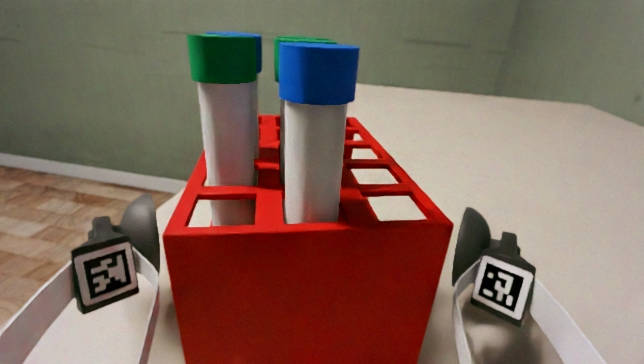

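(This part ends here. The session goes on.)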